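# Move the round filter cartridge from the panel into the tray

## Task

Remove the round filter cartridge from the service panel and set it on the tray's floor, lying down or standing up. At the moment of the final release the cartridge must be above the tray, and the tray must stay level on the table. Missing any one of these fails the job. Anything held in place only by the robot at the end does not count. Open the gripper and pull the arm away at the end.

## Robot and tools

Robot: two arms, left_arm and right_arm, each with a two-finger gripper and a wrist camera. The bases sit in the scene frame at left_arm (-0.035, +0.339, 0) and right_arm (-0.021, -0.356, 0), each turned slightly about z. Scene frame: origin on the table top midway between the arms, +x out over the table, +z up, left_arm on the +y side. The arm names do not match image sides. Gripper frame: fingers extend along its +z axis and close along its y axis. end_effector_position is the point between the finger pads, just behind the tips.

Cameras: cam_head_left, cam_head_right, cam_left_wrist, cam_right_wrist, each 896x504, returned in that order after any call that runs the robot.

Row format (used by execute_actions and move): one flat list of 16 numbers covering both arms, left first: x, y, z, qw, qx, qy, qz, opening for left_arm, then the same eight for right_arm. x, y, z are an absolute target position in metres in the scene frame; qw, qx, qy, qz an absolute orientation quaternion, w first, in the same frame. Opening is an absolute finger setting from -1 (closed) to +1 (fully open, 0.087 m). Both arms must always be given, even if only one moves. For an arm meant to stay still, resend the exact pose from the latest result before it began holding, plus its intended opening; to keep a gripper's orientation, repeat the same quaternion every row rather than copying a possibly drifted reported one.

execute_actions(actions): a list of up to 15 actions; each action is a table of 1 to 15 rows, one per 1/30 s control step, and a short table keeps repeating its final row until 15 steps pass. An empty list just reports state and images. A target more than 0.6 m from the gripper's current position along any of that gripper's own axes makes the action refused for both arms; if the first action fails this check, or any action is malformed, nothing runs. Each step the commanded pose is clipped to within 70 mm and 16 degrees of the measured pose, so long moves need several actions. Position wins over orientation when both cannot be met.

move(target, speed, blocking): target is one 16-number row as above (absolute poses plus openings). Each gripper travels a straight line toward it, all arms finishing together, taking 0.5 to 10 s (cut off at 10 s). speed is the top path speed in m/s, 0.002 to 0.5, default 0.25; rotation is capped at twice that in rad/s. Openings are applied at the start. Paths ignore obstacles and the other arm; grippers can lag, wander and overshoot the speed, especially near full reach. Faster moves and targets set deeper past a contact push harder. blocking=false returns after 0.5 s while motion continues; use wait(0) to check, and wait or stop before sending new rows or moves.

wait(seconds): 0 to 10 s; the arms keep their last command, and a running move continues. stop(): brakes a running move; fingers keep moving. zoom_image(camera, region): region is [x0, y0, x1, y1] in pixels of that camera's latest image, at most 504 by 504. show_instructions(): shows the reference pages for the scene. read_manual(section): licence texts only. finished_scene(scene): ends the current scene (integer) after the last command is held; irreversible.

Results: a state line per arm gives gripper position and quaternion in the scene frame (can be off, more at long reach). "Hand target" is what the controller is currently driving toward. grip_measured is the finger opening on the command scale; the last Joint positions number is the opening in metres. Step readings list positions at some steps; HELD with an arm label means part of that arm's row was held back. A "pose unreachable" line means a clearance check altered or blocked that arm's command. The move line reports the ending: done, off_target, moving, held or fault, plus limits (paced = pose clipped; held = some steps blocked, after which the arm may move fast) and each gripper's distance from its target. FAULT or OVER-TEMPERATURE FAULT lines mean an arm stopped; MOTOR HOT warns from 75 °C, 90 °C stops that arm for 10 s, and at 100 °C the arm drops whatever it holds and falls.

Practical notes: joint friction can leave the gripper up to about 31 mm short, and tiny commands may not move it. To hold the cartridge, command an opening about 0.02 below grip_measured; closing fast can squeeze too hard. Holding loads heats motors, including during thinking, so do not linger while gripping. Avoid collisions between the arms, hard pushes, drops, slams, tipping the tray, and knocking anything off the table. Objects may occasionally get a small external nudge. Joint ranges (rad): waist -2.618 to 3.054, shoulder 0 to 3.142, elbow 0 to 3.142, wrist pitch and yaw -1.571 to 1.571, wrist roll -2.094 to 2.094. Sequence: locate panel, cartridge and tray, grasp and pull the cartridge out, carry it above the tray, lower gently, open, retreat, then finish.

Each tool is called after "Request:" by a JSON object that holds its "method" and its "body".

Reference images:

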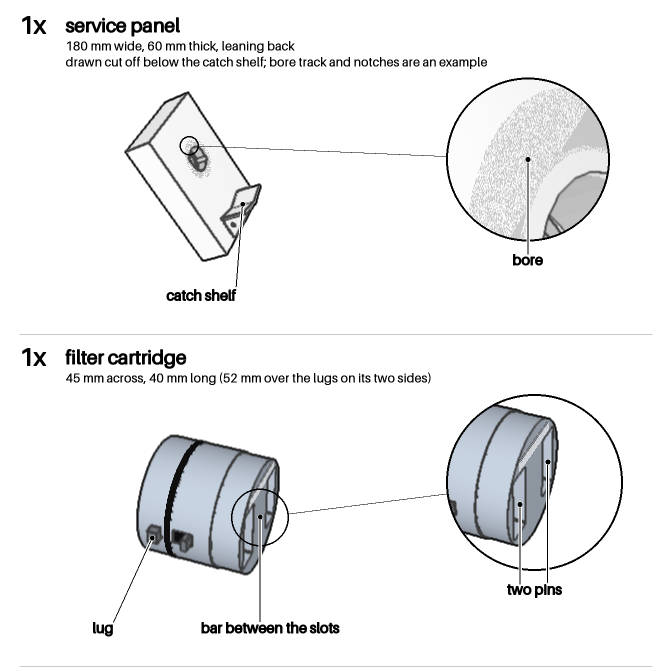

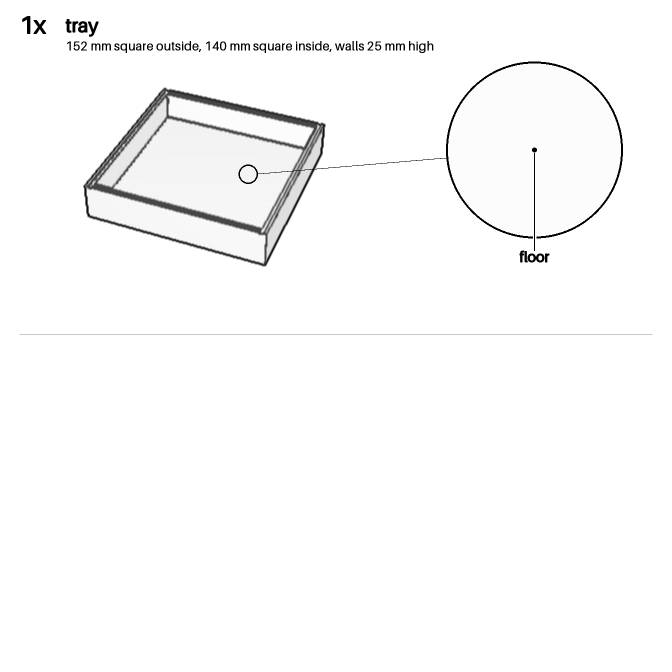

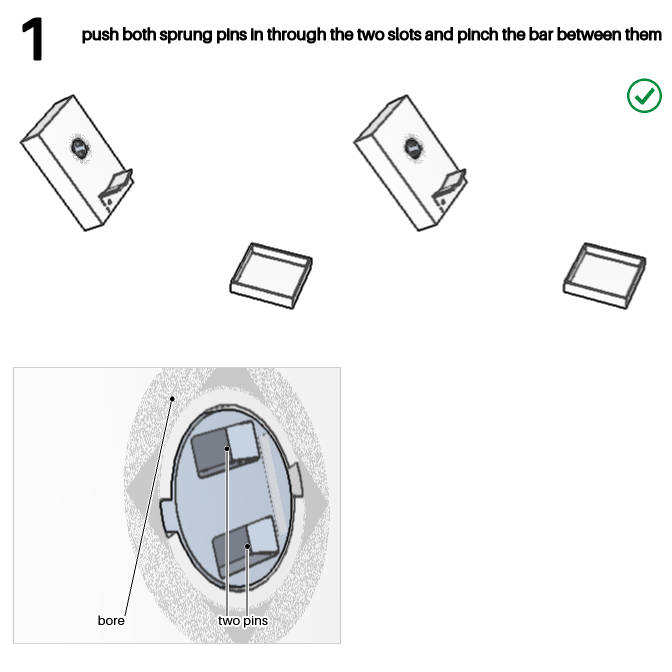

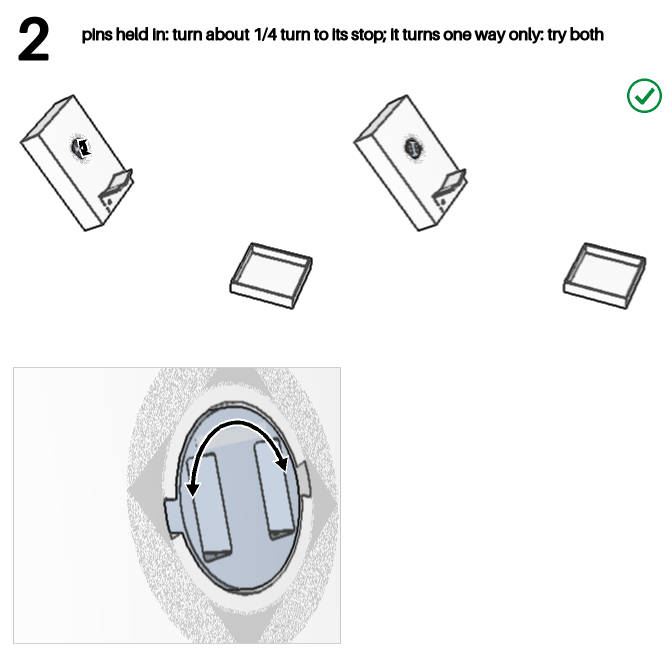

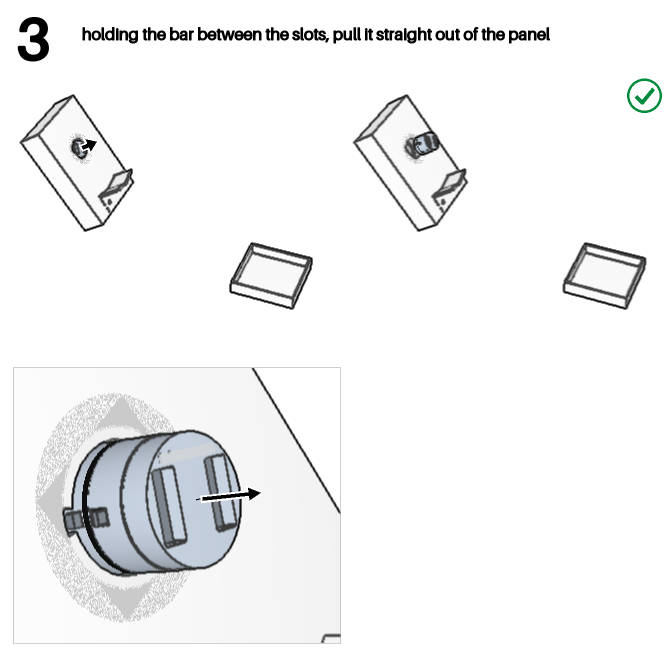

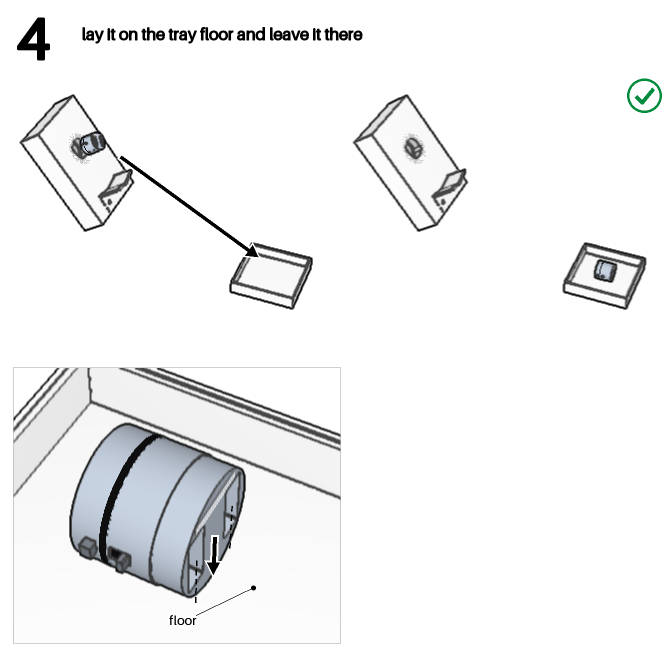

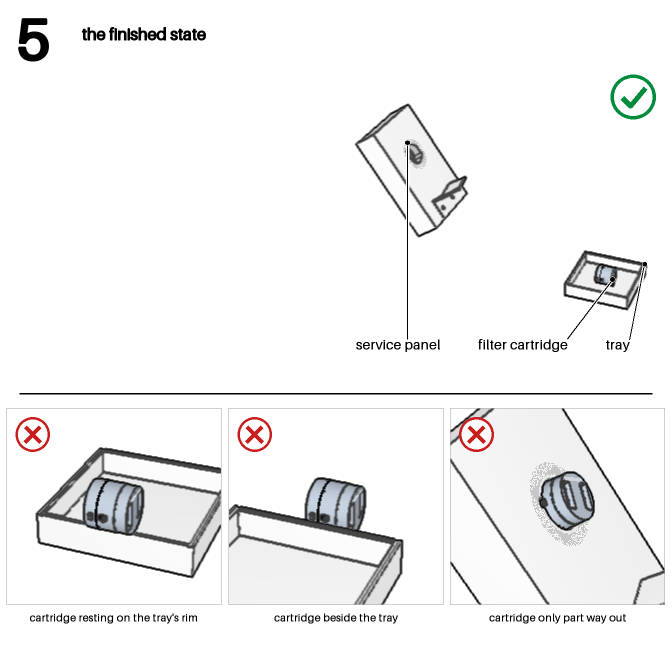

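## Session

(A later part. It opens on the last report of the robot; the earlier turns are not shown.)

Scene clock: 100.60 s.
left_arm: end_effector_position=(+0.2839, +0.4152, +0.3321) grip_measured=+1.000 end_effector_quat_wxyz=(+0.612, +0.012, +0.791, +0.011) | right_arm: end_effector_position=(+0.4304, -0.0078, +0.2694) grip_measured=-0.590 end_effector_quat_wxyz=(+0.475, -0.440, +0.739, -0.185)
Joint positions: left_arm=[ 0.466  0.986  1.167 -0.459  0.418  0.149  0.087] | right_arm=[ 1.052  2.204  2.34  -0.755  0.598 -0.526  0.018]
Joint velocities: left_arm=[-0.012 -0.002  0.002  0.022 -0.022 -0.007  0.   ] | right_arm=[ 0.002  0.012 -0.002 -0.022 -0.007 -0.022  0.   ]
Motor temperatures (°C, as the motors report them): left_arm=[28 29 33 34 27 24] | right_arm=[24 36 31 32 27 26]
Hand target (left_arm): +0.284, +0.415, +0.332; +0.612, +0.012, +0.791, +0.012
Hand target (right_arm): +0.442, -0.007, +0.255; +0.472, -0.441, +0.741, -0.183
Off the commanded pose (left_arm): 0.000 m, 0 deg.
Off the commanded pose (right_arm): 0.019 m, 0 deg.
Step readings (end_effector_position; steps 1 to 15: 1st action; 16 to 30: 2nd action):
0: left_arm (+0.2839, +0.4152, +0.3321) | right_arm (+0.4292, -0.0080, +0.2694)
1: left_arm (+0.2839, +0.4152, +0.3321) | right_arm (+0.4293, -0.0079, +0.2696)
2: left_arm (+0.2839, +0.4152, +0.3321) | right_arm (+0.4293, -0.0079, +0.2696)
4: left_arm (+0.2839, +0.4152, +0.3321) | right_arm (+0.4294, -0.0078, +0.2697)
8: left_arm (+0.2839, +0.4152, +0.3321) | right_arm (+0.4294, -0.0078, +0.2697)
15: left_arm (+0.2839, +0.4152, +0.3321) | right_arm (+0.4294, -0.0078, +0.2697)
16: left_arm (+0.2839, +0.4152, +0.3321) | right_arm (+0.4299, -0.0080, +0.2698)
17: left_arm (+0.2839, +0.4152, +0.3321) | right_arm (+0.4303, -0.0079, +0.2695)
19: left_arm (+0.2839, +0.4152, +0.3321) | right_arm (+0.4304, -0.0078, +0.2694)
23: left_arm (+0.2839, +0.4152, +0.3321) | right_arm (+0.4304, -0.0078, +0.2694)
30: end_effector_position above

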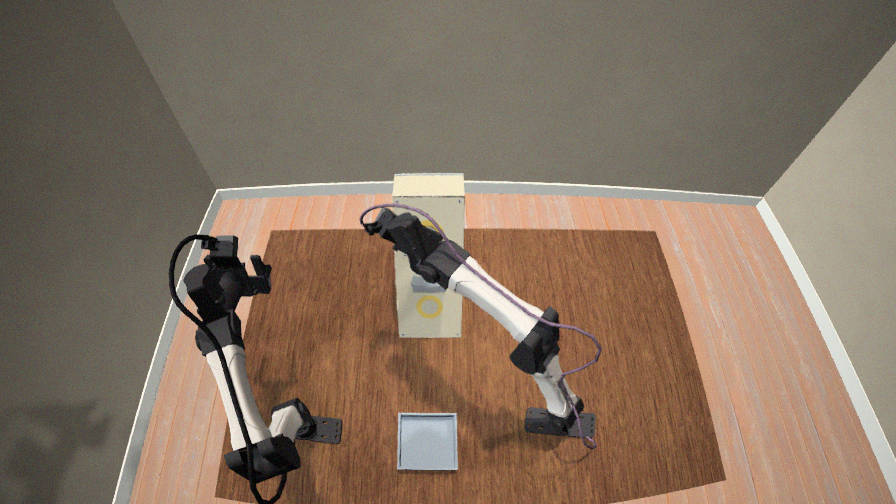

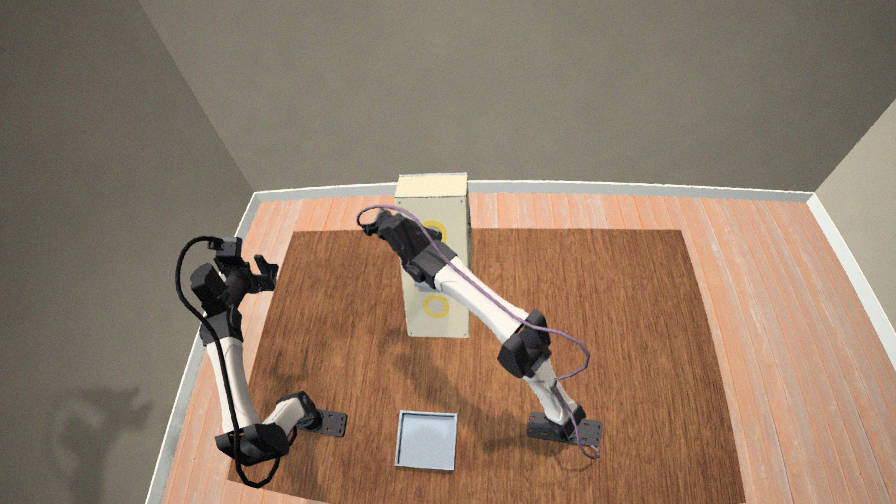

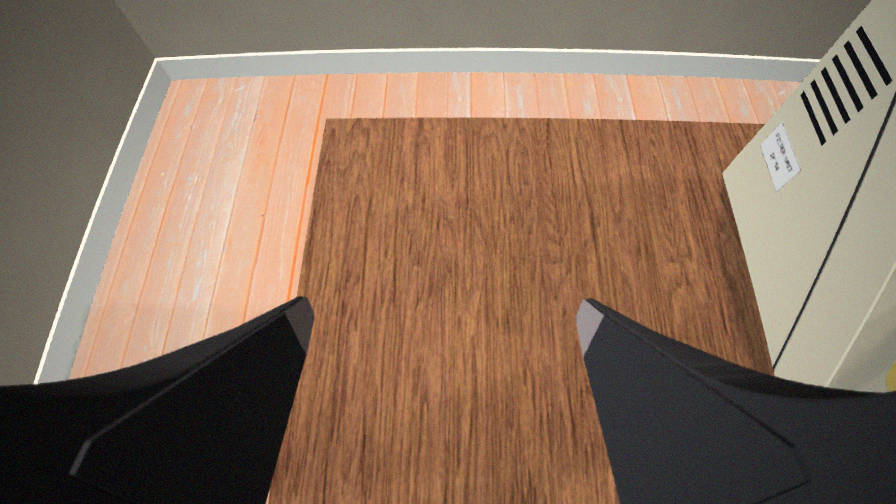

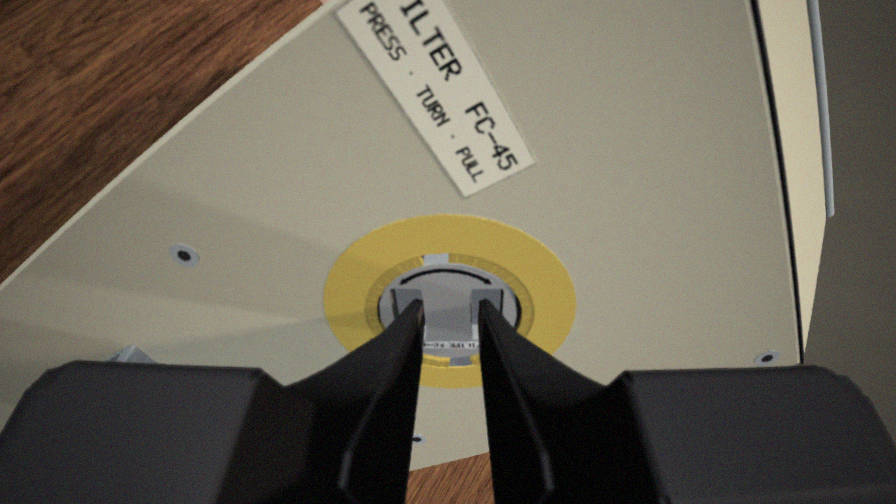

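Request:
{"method": "execute_actions", "body": {"actions": [[[0.2839,0.4153,0.3321,0.612,0.012,0.791,0.012,1,0.449,-0.006,0.253,0.4725,-0.441,0.741,-0.183,-0.59]],[[0.2839,0.4153,0.3321,0.612,0.012,0.791,0.012,1,0.455,-0.006,0.250,0.4725,-0.441,0.741,-0.183,-0.59]]]}}

Request:
{"method": "zoom_image", "body": {"camera": "cam_right_wrist", "region": [330, 180, 570, 400]}}

Scene clock: 107.20 s.
left_arm: end_effector_position=(+0.2839, +0.4152, +0.3321) grip_measured=+1.000 end_effector_quat_wxyz=(+0.612, +0.012, +0.791, +0.011) | right_arm: end_effector_position=(+0.4337, -0.0080, +0.2667) grip_measured=-0.590 end_effector_quat_wxyz=(+0.474, -0.444, +0.737, -0.187)
Joint positions: left_arm=[ 0.466  0.986  1.167 -0.459  0.418  0.149  0.087] | right_arm=[ 1.046  2.211  2.34  -0.748  0.592 -0.54   0.018]
Joint velocities: left_arm=[-0.012 -0.012 -0.012 -0.022  0.066 -0.095  0.   ] | right_arm=[-0.002 -0.012  0.012 -0.007  0.007 -0.022 -0.   ]
Motor temperatures (°C, as the motors report them): left_arm=[28 28 33 34 27 24] | right_arm=[24 36 31 32 27 26]
Hand target (left_arm): +0.284, +0.415, +0.332; +0.612, +0.012, +0.791, +0.012
Hand target (right_arm): +0.453, -0.008, +0.250; +0.473, -0.441, +0.741, -0.183
Off the commanded pose (left_arm): 0.000 m, 0 deg.
Off the commanded pose (right_arm): 0.027 m, 1 deg.
Step readings (end_effector_position; steps 1 to 15: 1st action; 16 to 30: 2nd action):
0: left_arm (+0.2839, +0.4152, +0.3321) | right_arm (+0.4304, -0.0078, +0.2694)
1: left_arm (+0.2839, +0.4152, +0.3321) | right_arm (+0.4308, -0.0079, +0.2688)
2: left_arm (+0.2839, +0.4152, +0.3321) | right_arm (+0.4312, -0.0079, +0.2685)
4: left_arm (+0.2839, +0.4152, +0.3321) | right_arm (+0.4323, -0.0079, +0.2677)
8: left_arm (+0.2839, +0.4152, +0.3321) | right_arm (+0.4326, -0.0080, +0.2677)
15: left_arm (+0.2839, +0.4152, +0.3321) | right_arm (+0.4326, -0.0079, +0.2677)
16: left_arm (+0.2839, +0.4152, +0.3321) | right_arm (+0.4328, -0.0079, +0.2673)
17: left_arm (+0.2839, +0.4152, +0.3321) | right_arm (+0.4334, -0.0080, +0.2670)
19: left_arm (+0.2839, +0.4152, +0.3321) | right_arm (+0.4336, -0.0080, +0.2667)
23: left_arm (+0.2839, +0.4152, +0.3321) | right_arm (+0.4337, -0.0080, +0.2667)
30: end_effector_position above

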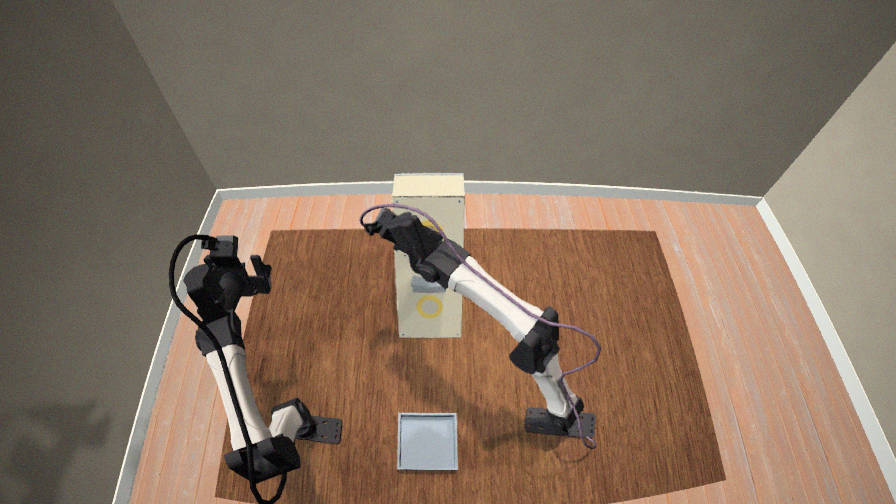

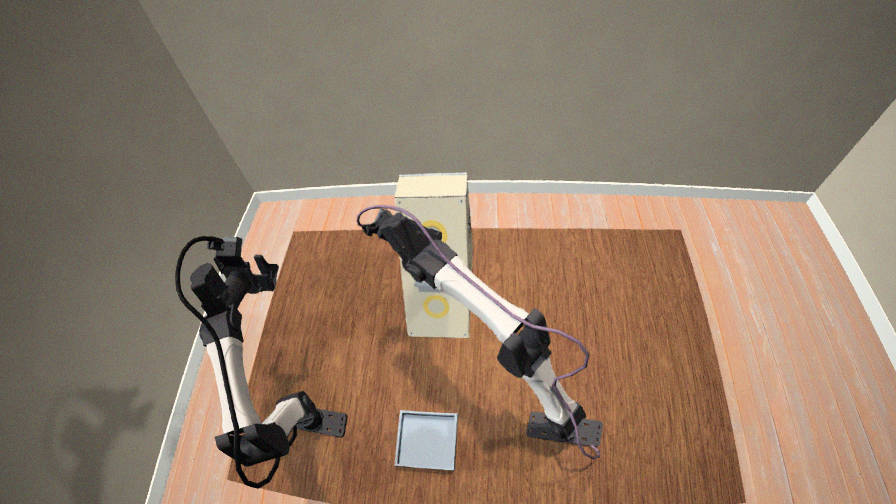

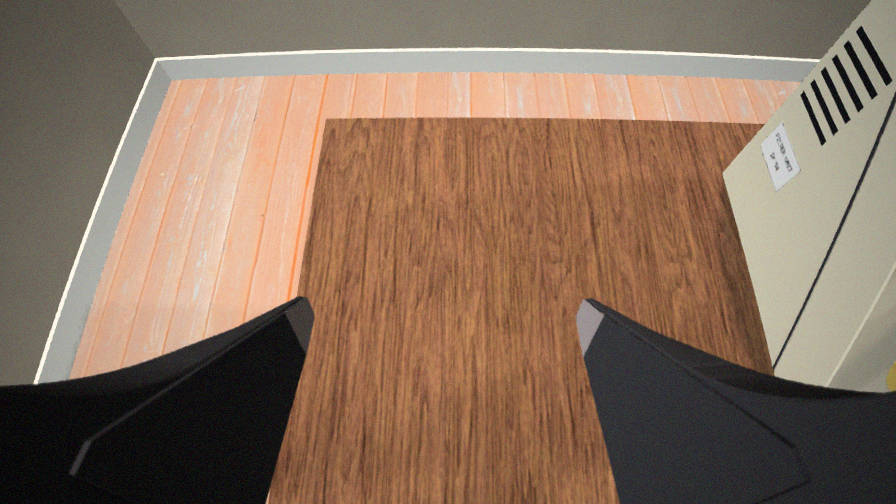

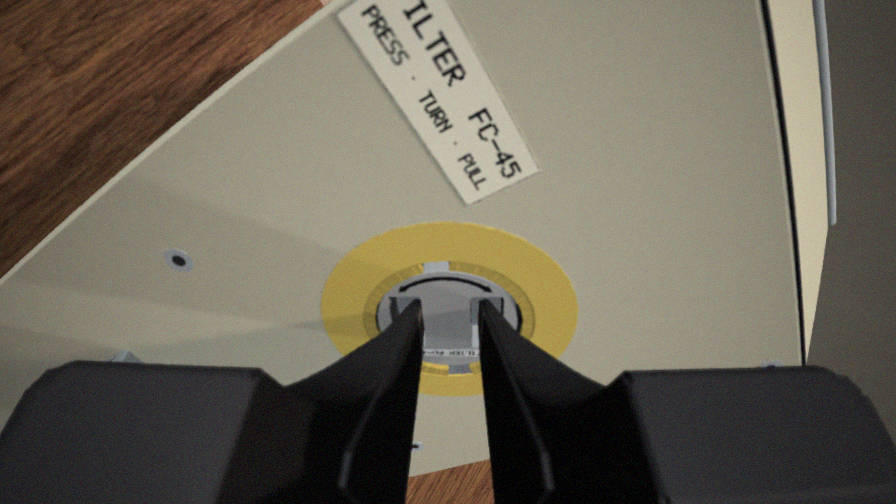

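Region (330, 180, 570, 400) of cam_right_wrist's 896x504 image, scaled by 2.100, with more detail than that image has; it fills the top 462 rows of this view, and the rest is white.

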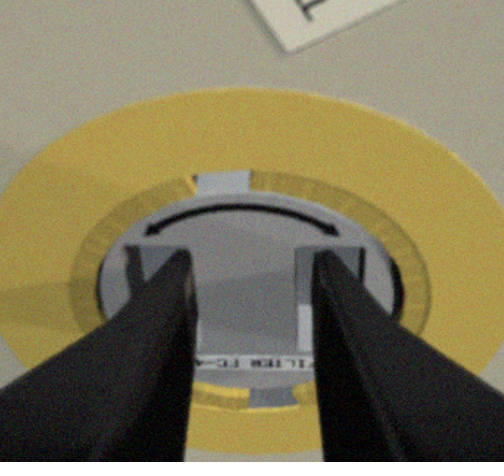

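Request:
{"method": "execute_actions", "body": {"actions": [[[0.2839,0.4153,0.3321,0.612,0.012,0.791,0.012,1,0.460,-0.006,0.246,0.4725,-0.441,0.741,-0.183,-0.61]],[[0.2839,0.4153,0.3321,0.612,0.012,0.791,0.012,1,0.460,-0.006,0.246,0.4725,-0.441,0.741,-0.183,-0.67]],[[0.2839,0.4153,0.3321,0.612,0.012,0.791,0.012,1,0.460,-0.006,0.246,0.49,-0.38,0.768,-0.157,-0.67]],[[0.2839,0.4153,0.3321,0.612,0.012,0.791,0.012,1,0.460,-0.006,0.246,0.505,-0.316,0.792,-0.131,-0.67]]]}}

Scene clock: 112.53 s.
left_arm: end_effector_position=(+0.2839, +0.4152, +0.3321) grip_measured=+1.000 end_effector_quat_wxyz=(+0.612, +0.012, +0.791, +0.011) | right_arm: end_effector_position=(+0.4339, -0.0063, +0.2660) grip_measured=-0.641 end_effector_quat_wxyz=(+0.496, -0.366, +0.773, -0.152)
Joint positions: left_arm=[ 0.466  0.986  1.167 -0.459  0.418  0.149  0.087] | right_arm=[ 1.044  2.211  2.34  -0.73   0.615 -0.362  0.016]
Joint velocities: left_arm=[ 0.007  0.002  0.007 -0.022 -0.051 -0.022  0.   ] | right_arm=[-0.002 -0.007 -0.002 -0.007  0.007 -0.037 -0.003]
Motor temperatures (°C, as the motors report them): left_arm=[28 28 34 35 27 24] | right_arm=[24 35 32 33 27 26]
Hand target (left_arm): +0.284, +0.415, +0.332; +0.612, +0.012, +0.791, +0.012
Hand target (right_arm): +0.458, -0.008, +0.246; +0.504, -0.317, +0.792, -0.132
Off the commanded pose (left_arm): 0.000 m, 0 deg.
Off the commanded pose (right_arm): 0.033 m, 7 deg.
Step readings (end_effector_position; steps 1 to 15: 1st action; 16 to 30: 2nd action; 31 to 45: 3rd action; 46 to 60: 4th action):
0: left_arm (+0.2839, +0.4152, +0.3321) | right_arm (+0.4337, -0.0080, +0.2667)
1: left_arm (+0.2839, +0.4152, +0.3321) | right_arm (+0.4339, -0.0081, +0.2668)
2: left_arm (+0.2839, +0.4152, +0.3321) | right_arm (+0.4338, -0.0079, +0.2668)
4: left_arm (+0.2839, +0.4152, +0.3321) | right_arm (+0.4339, -0.0078, +0.2668)
8: left_arm (+0.2839, +0.4152, +0.3321) | right_arm (+0.4339, -0.0079, +0.2668)
15: left_arm (+0.2839, +0.4152, +0.3321) | right_arm (+0.4339, -0.0079, +0.2668)
16: left_arm (+0.2839, +0.4152, +0.3321) | right_arm (+0.4338, -0.0074, +0.2666)
17: left_arm (+0.2839, +0.4152, +0.3321) | right_arm (+0.4337, -0.0073, +0.2665)
19: left_arm (+0.2839, +0.4152, +0.3321) | right_arm (+0.4336, -0.0071, +0.2663)
23: left_arm (+0.2839, +0.4152, +0.3321) | right_arm (+0.4336, -0.0071, +0.2663)
30: left_arm (+0.2839, +0.4152, +0.3321) | right_arm (+0.4336, -0.0071, +0.2663)
31: left_arm (+0.2839, +0.4152, +0.3321) | right_arm (+0.4334, -0.0070, +0.2660)
32: left_arm (+0.2839, +0.4152, +0.3321) | right_arm (+0.4335, -0.0069, +0.2658)
34: left_arm (+0.2839, +0.4152, +0.3321) | right_arm (+0.4336, -0.0070, +0.2657)
38: left_arm (+0.2839, +0.4152, +0.3321) | right_arm (+0.4337, -0.0070, +0.2658)
45: left_arm (+0.2839, +0.4152, +0.3321) | right_arm (+0.4337, -0.0069, +0.2658)
46: left_arm (+0.2839, +0.4152, +0.3321) | right_arm (+0.4337, -0.0069, +0.2659)
47: left_arm (+0.2839, +0.4152, +0.3321) | right_arm (+0.4338, -0.0068, +0.2659)
49: left_arm (+0.2839, +0.4152, +0.3321) | right_arm (+0.4339, -0.0066, +0.2659)
53: left_arm (+0.2839, +0.4152, +0.3321) | right_arm (+0.4339, -0.0064, +0.2660)
60: end_effector_position above

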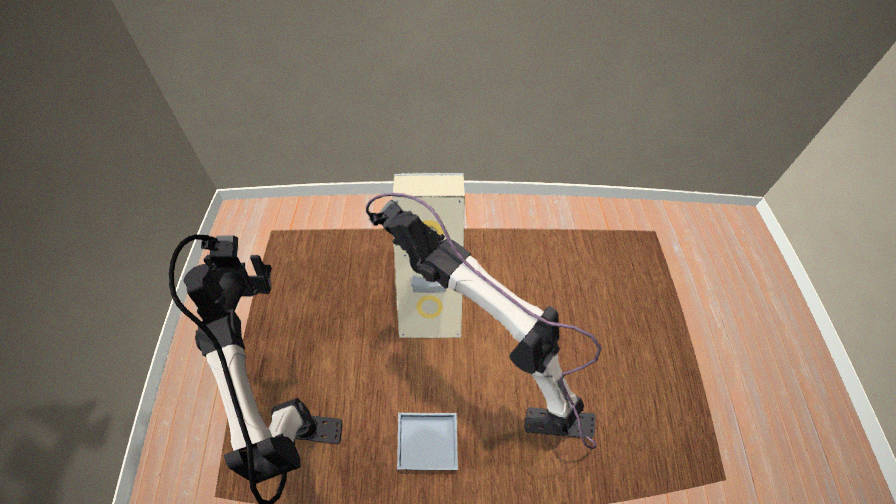

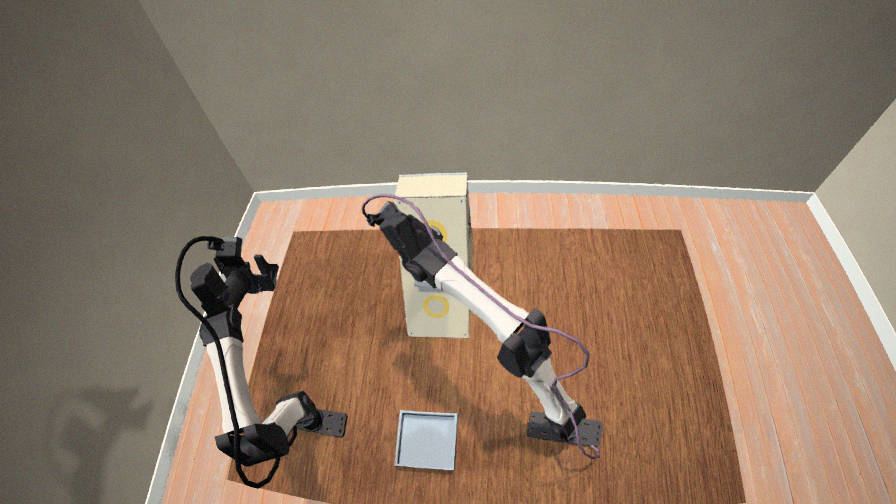

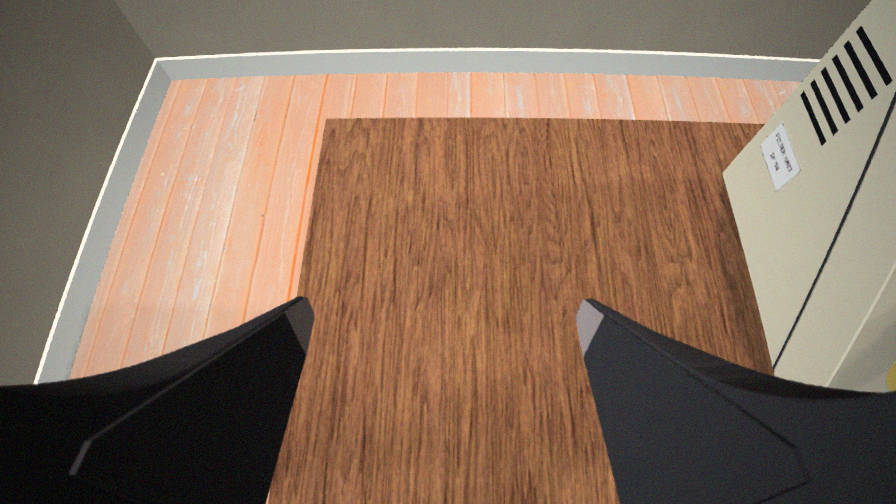

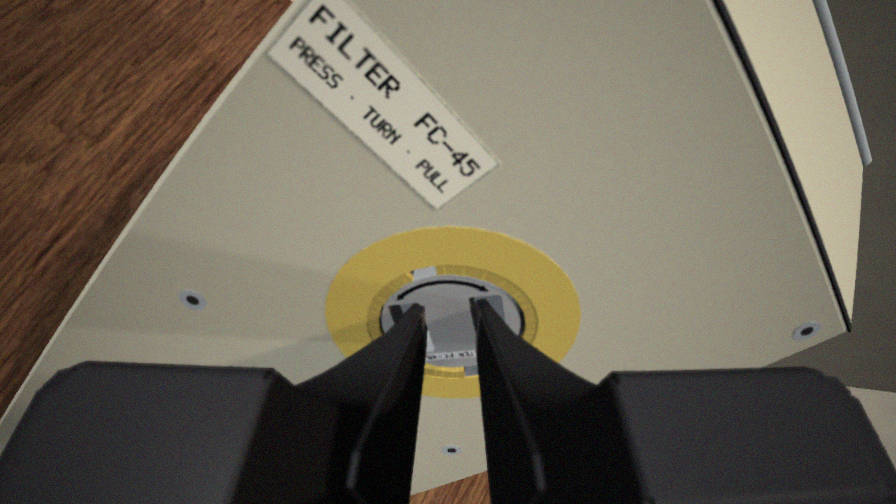

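Request:
{"method": "execute_actions", "body": {"actions": [[[0.2839,0.4153,0.3321,0.612,0.012,0.791,0.012,1,0.458,-0.007,0.248,0.4725,-0.441,0.741,-0.183,-0.63]],[[0.2839,0.4153,0.3321,0.612,0.012,0.791,0.012,1,0.458,-0.007,0.248,0.45,-0.503,0.706,-0.208,-0.67]],[[0.2839,0.4153,0.3321,0.612,0.012,0.791,0.012,1,0.458,-0.007,0.248,0.426,-0.5625,0.669,-0.233,-0.67]]]}}

Request:
{"method": "zoom_image", "body": {"camera": "cam_right_wrist", "region": [330, 180, 570, 400]}}

Scene clock: 117.73 s.
left_arm: end_effector_position=(+0.2839, +0.4152, +0.3321) grip_measured=+1.000 end_effector_quat_wxyz=(+0.612, +0.012, +0.791, +0.011) | right_arm: end_effector_position=(+0.4337, -0.0077, +0.2664) grip_measured=-0.668 end_effector_quat_wxyz=(-0.430, +0.563, -0.669, +0.226)
Joint positions: left_arm=[ 0.466  0.986  1.167 -0.459  0.418  0.149  0.087] | right_arm=[ 1.045  2.216  2.355 -0.797  0.532 -0.809  0.015]
Joint velocities: left_arm=[-0.012 -0.012 -0.007  0.007 -0.051 -0.037  0.   ] | right_arm=[ 0.002  0.007 -0.017  0.022  0.022 -0.066 -0.001]
Motor temperatures (°C, as the motors report them): left_arm=[28 28 34 35 27 24] | right_arm=[24 35 32 33 27 26]
Hand target (left_arm): +0.284, +0.415, +0.332; +0.612, +0.012, +0.791, +0.012
Hand target (right_arm): +0.456, -0.009, +0.248; +0.426, -0.563, +0.669, -0.233
Off the commanded pose (left_arm): 0.000 m, 0 deg.
Off the commanded pose (right_arm): 0.030 m, 1 deg.
Step readings (end_effector_position; steps 1 to 15: 1st action; 16 to 30: 2nd action; 31 to 45: 3rd action):
0: left_arm (+0.2839, +0.4152, +0.3321) | right_arm (+0.4339, -0.0063, +0.2661)
1: left_arm (+0.2839, +0.4152, +0.3321) | right_arm (+0.4340, -0.0065, +0.2666)
2: left_arm (+0.2839, +0.4152, +0.3321) | right_arm (+0.4341, -0.0068, +0.2669)
4: left_arm (+0.2839, +0.4152, +0.3321) | right_arm (+0.4339, -0.0066, +0.2666)
8: left_arm (+0.2839, +0.4152, +0.3321) | right_arm (+0.4338, -0.0068, +0.2662)
15: left_arm (+0.2839, +0.4152, +0.3321) | right_arm (+0.4337, -0.0069, +0.2661)
16: left_arm (+0.2839, +0.4152, +0.3321) | right_arm (+0.4338, -0.0073, +0.2661)
17: left_arm (+0.2839, +0.4152, +0.3321) | right_arm (+0.4338, -0.0074, +0.2661)
19: left_arm (+0.2839, +0.4152, +0.3321) | right_arm (+0.4339, -0.0075, +0.2661)
23: left_arm (+0.2839, +0.4152, +0.3321) | right_arm (+0.4339, -0.0075, +0.2660)
30: left_arm (+0.2839, +0.4152, +0.3321) | right_arm (+0.4339, -0.0076, +0.2660)
31: left_arm (+0.2839, +0.4152, +0.3321) | right_arm (+0.4338, -0.0076, +0.2665)
32: left_arm (+0.2839, +0.4152, +0.3321) | right_arm (+0.4339, -0.0077, +0.2664)
34: left_arm (+0.2839, +0.4152, +0.3321) | right_arm (+0.4338, -0.0076, +0.2665)
38: left_arm (+0.2839, +0.4152, +0.3321) | right_arm (+0.4337, -0.0077, +0.2664)
45: end_effector_position above

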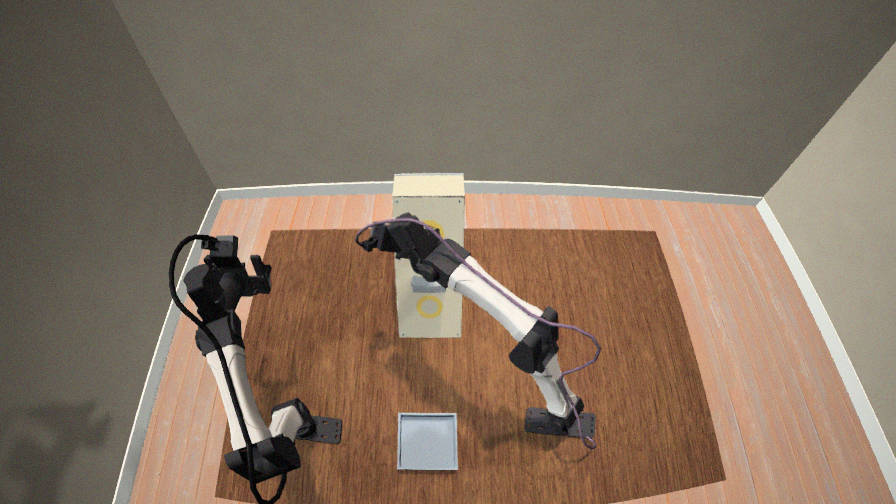

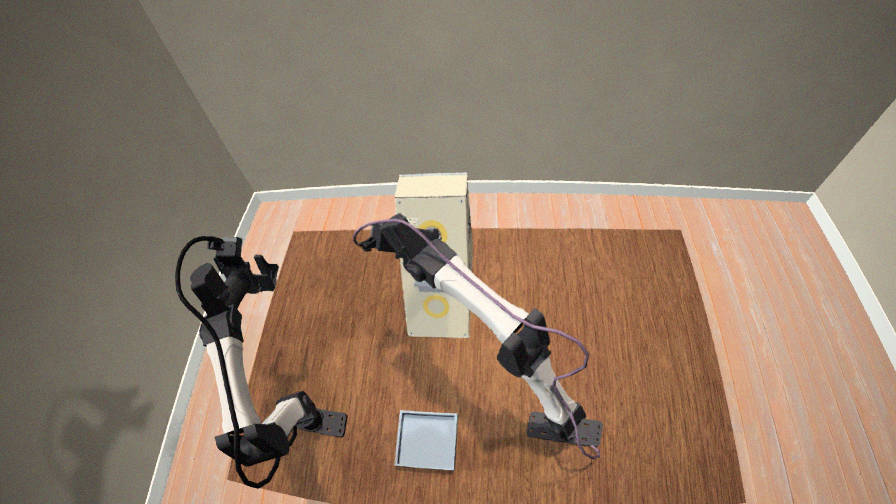

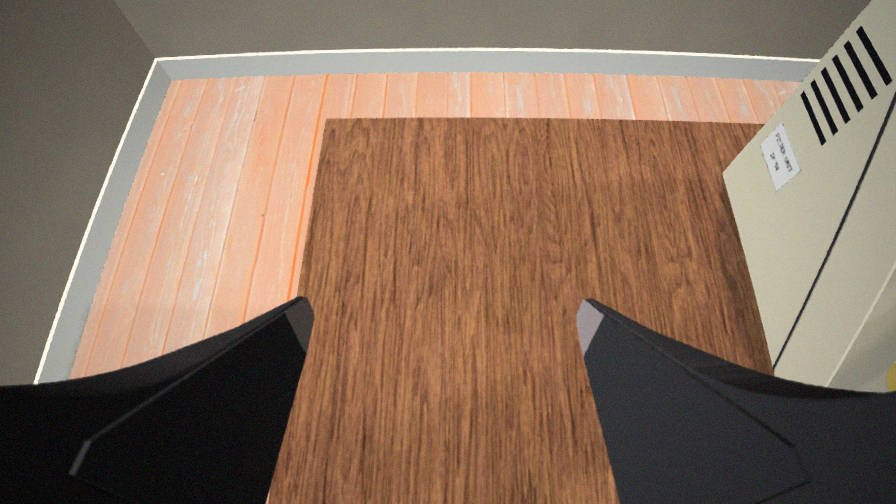

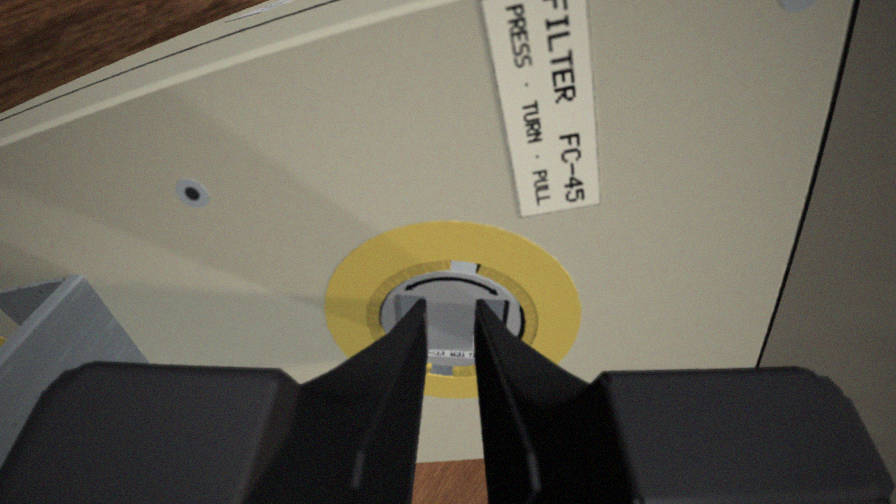

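Region (330, 180, 570, 400) of cam_right_wrist's 896x504 image, scaled by 2.100, with more detail than that image has; it fills the top 462 rows of this view, and the rest is white.

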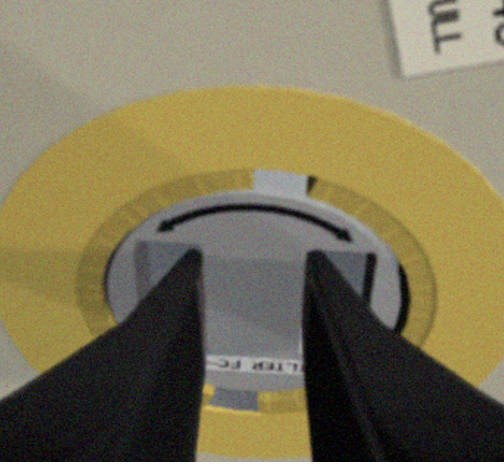

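Request:
{"method": "move", "body": {"target": [0.2839,0.4153,0.3321,0.612,0.012,0.791,0.012,1,0.448,-0.008,0.256,0.269,-0.8,0.422,-0.332,-0.69], "speed": 0.2}}

Scene clock: 128.60 s.
left_arm: end_effector_position=(+0.2839, +0.4152, +0.3321) grip_measured=+1.000 end_effector_quat_wxyz=(+0.612, +0.012, +0.791, +0.011) | right_arm: end_effector_position=(+0.4335, -0.0083, +0.2671) grip_measured=-0.676 end_effector_quat_wxyz=(-0.277, +0.799, -0.423, +0.327)
Joint positions: left_arm=[ 0.466  0.986  1.167 -0.459  0.418  0.149  0.087] | right_arm=[ 1.051  2.238  2.398 -0.957  0.485 -1.507  0.014]
Joint velocities: left_arm=[ 0.017  0.007 -0.002 -0.022  0.022 -0.007  0.   ] | right_arm=[-0.007  0.012  0.012 -0.037 -0.037 -0.007  0.   ]
Motor temperatures (°C, as the motors report them): left_arm=[28 28 34 35 27 24] | right_arm=[24 35 32 33 27 26]
Hand target (left_arm): +0.284, +0.415, +0.332; +0.612, +0.012, +0.791, +0.012
Hand target (right_arm): +0.447, -0.009, +0.256; -0.269, +0.800, -0.421, +0.332
Off the commanded pose (left_arm): 0.000 m, 0 deg.
Off the commanded pose (right_arm): 0.018 m, 1 deg.
move: off_target (right_arm)

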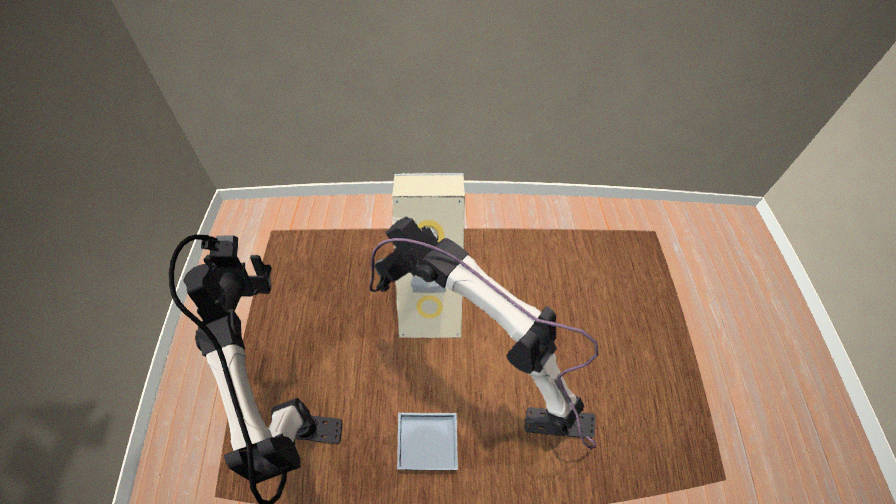

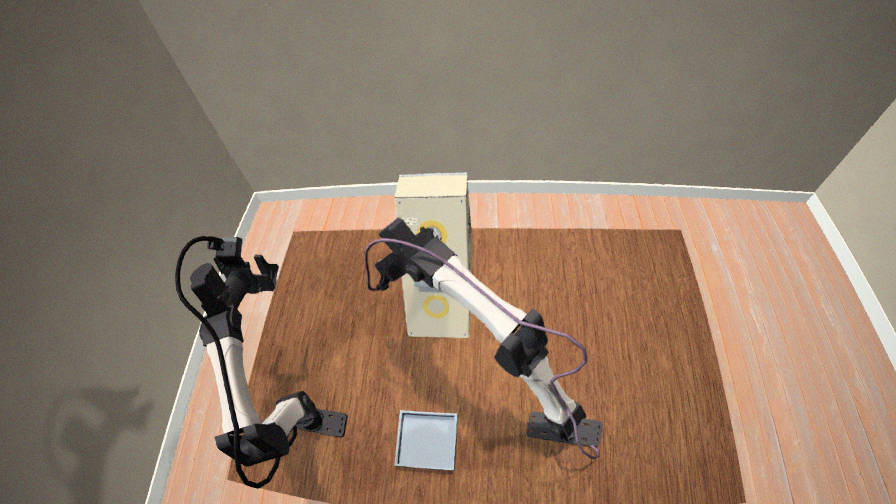

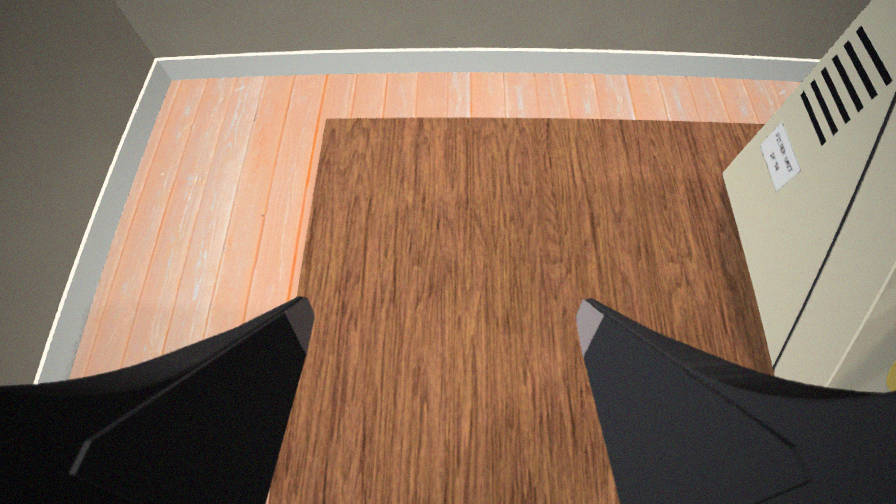

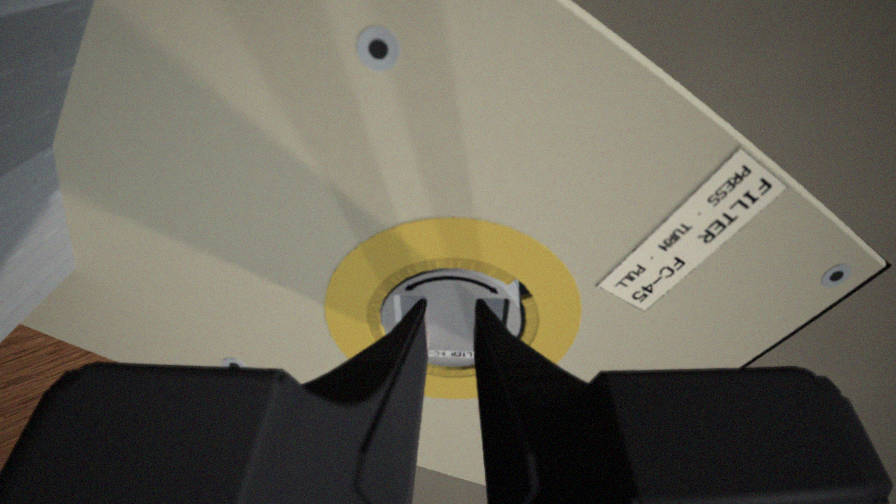

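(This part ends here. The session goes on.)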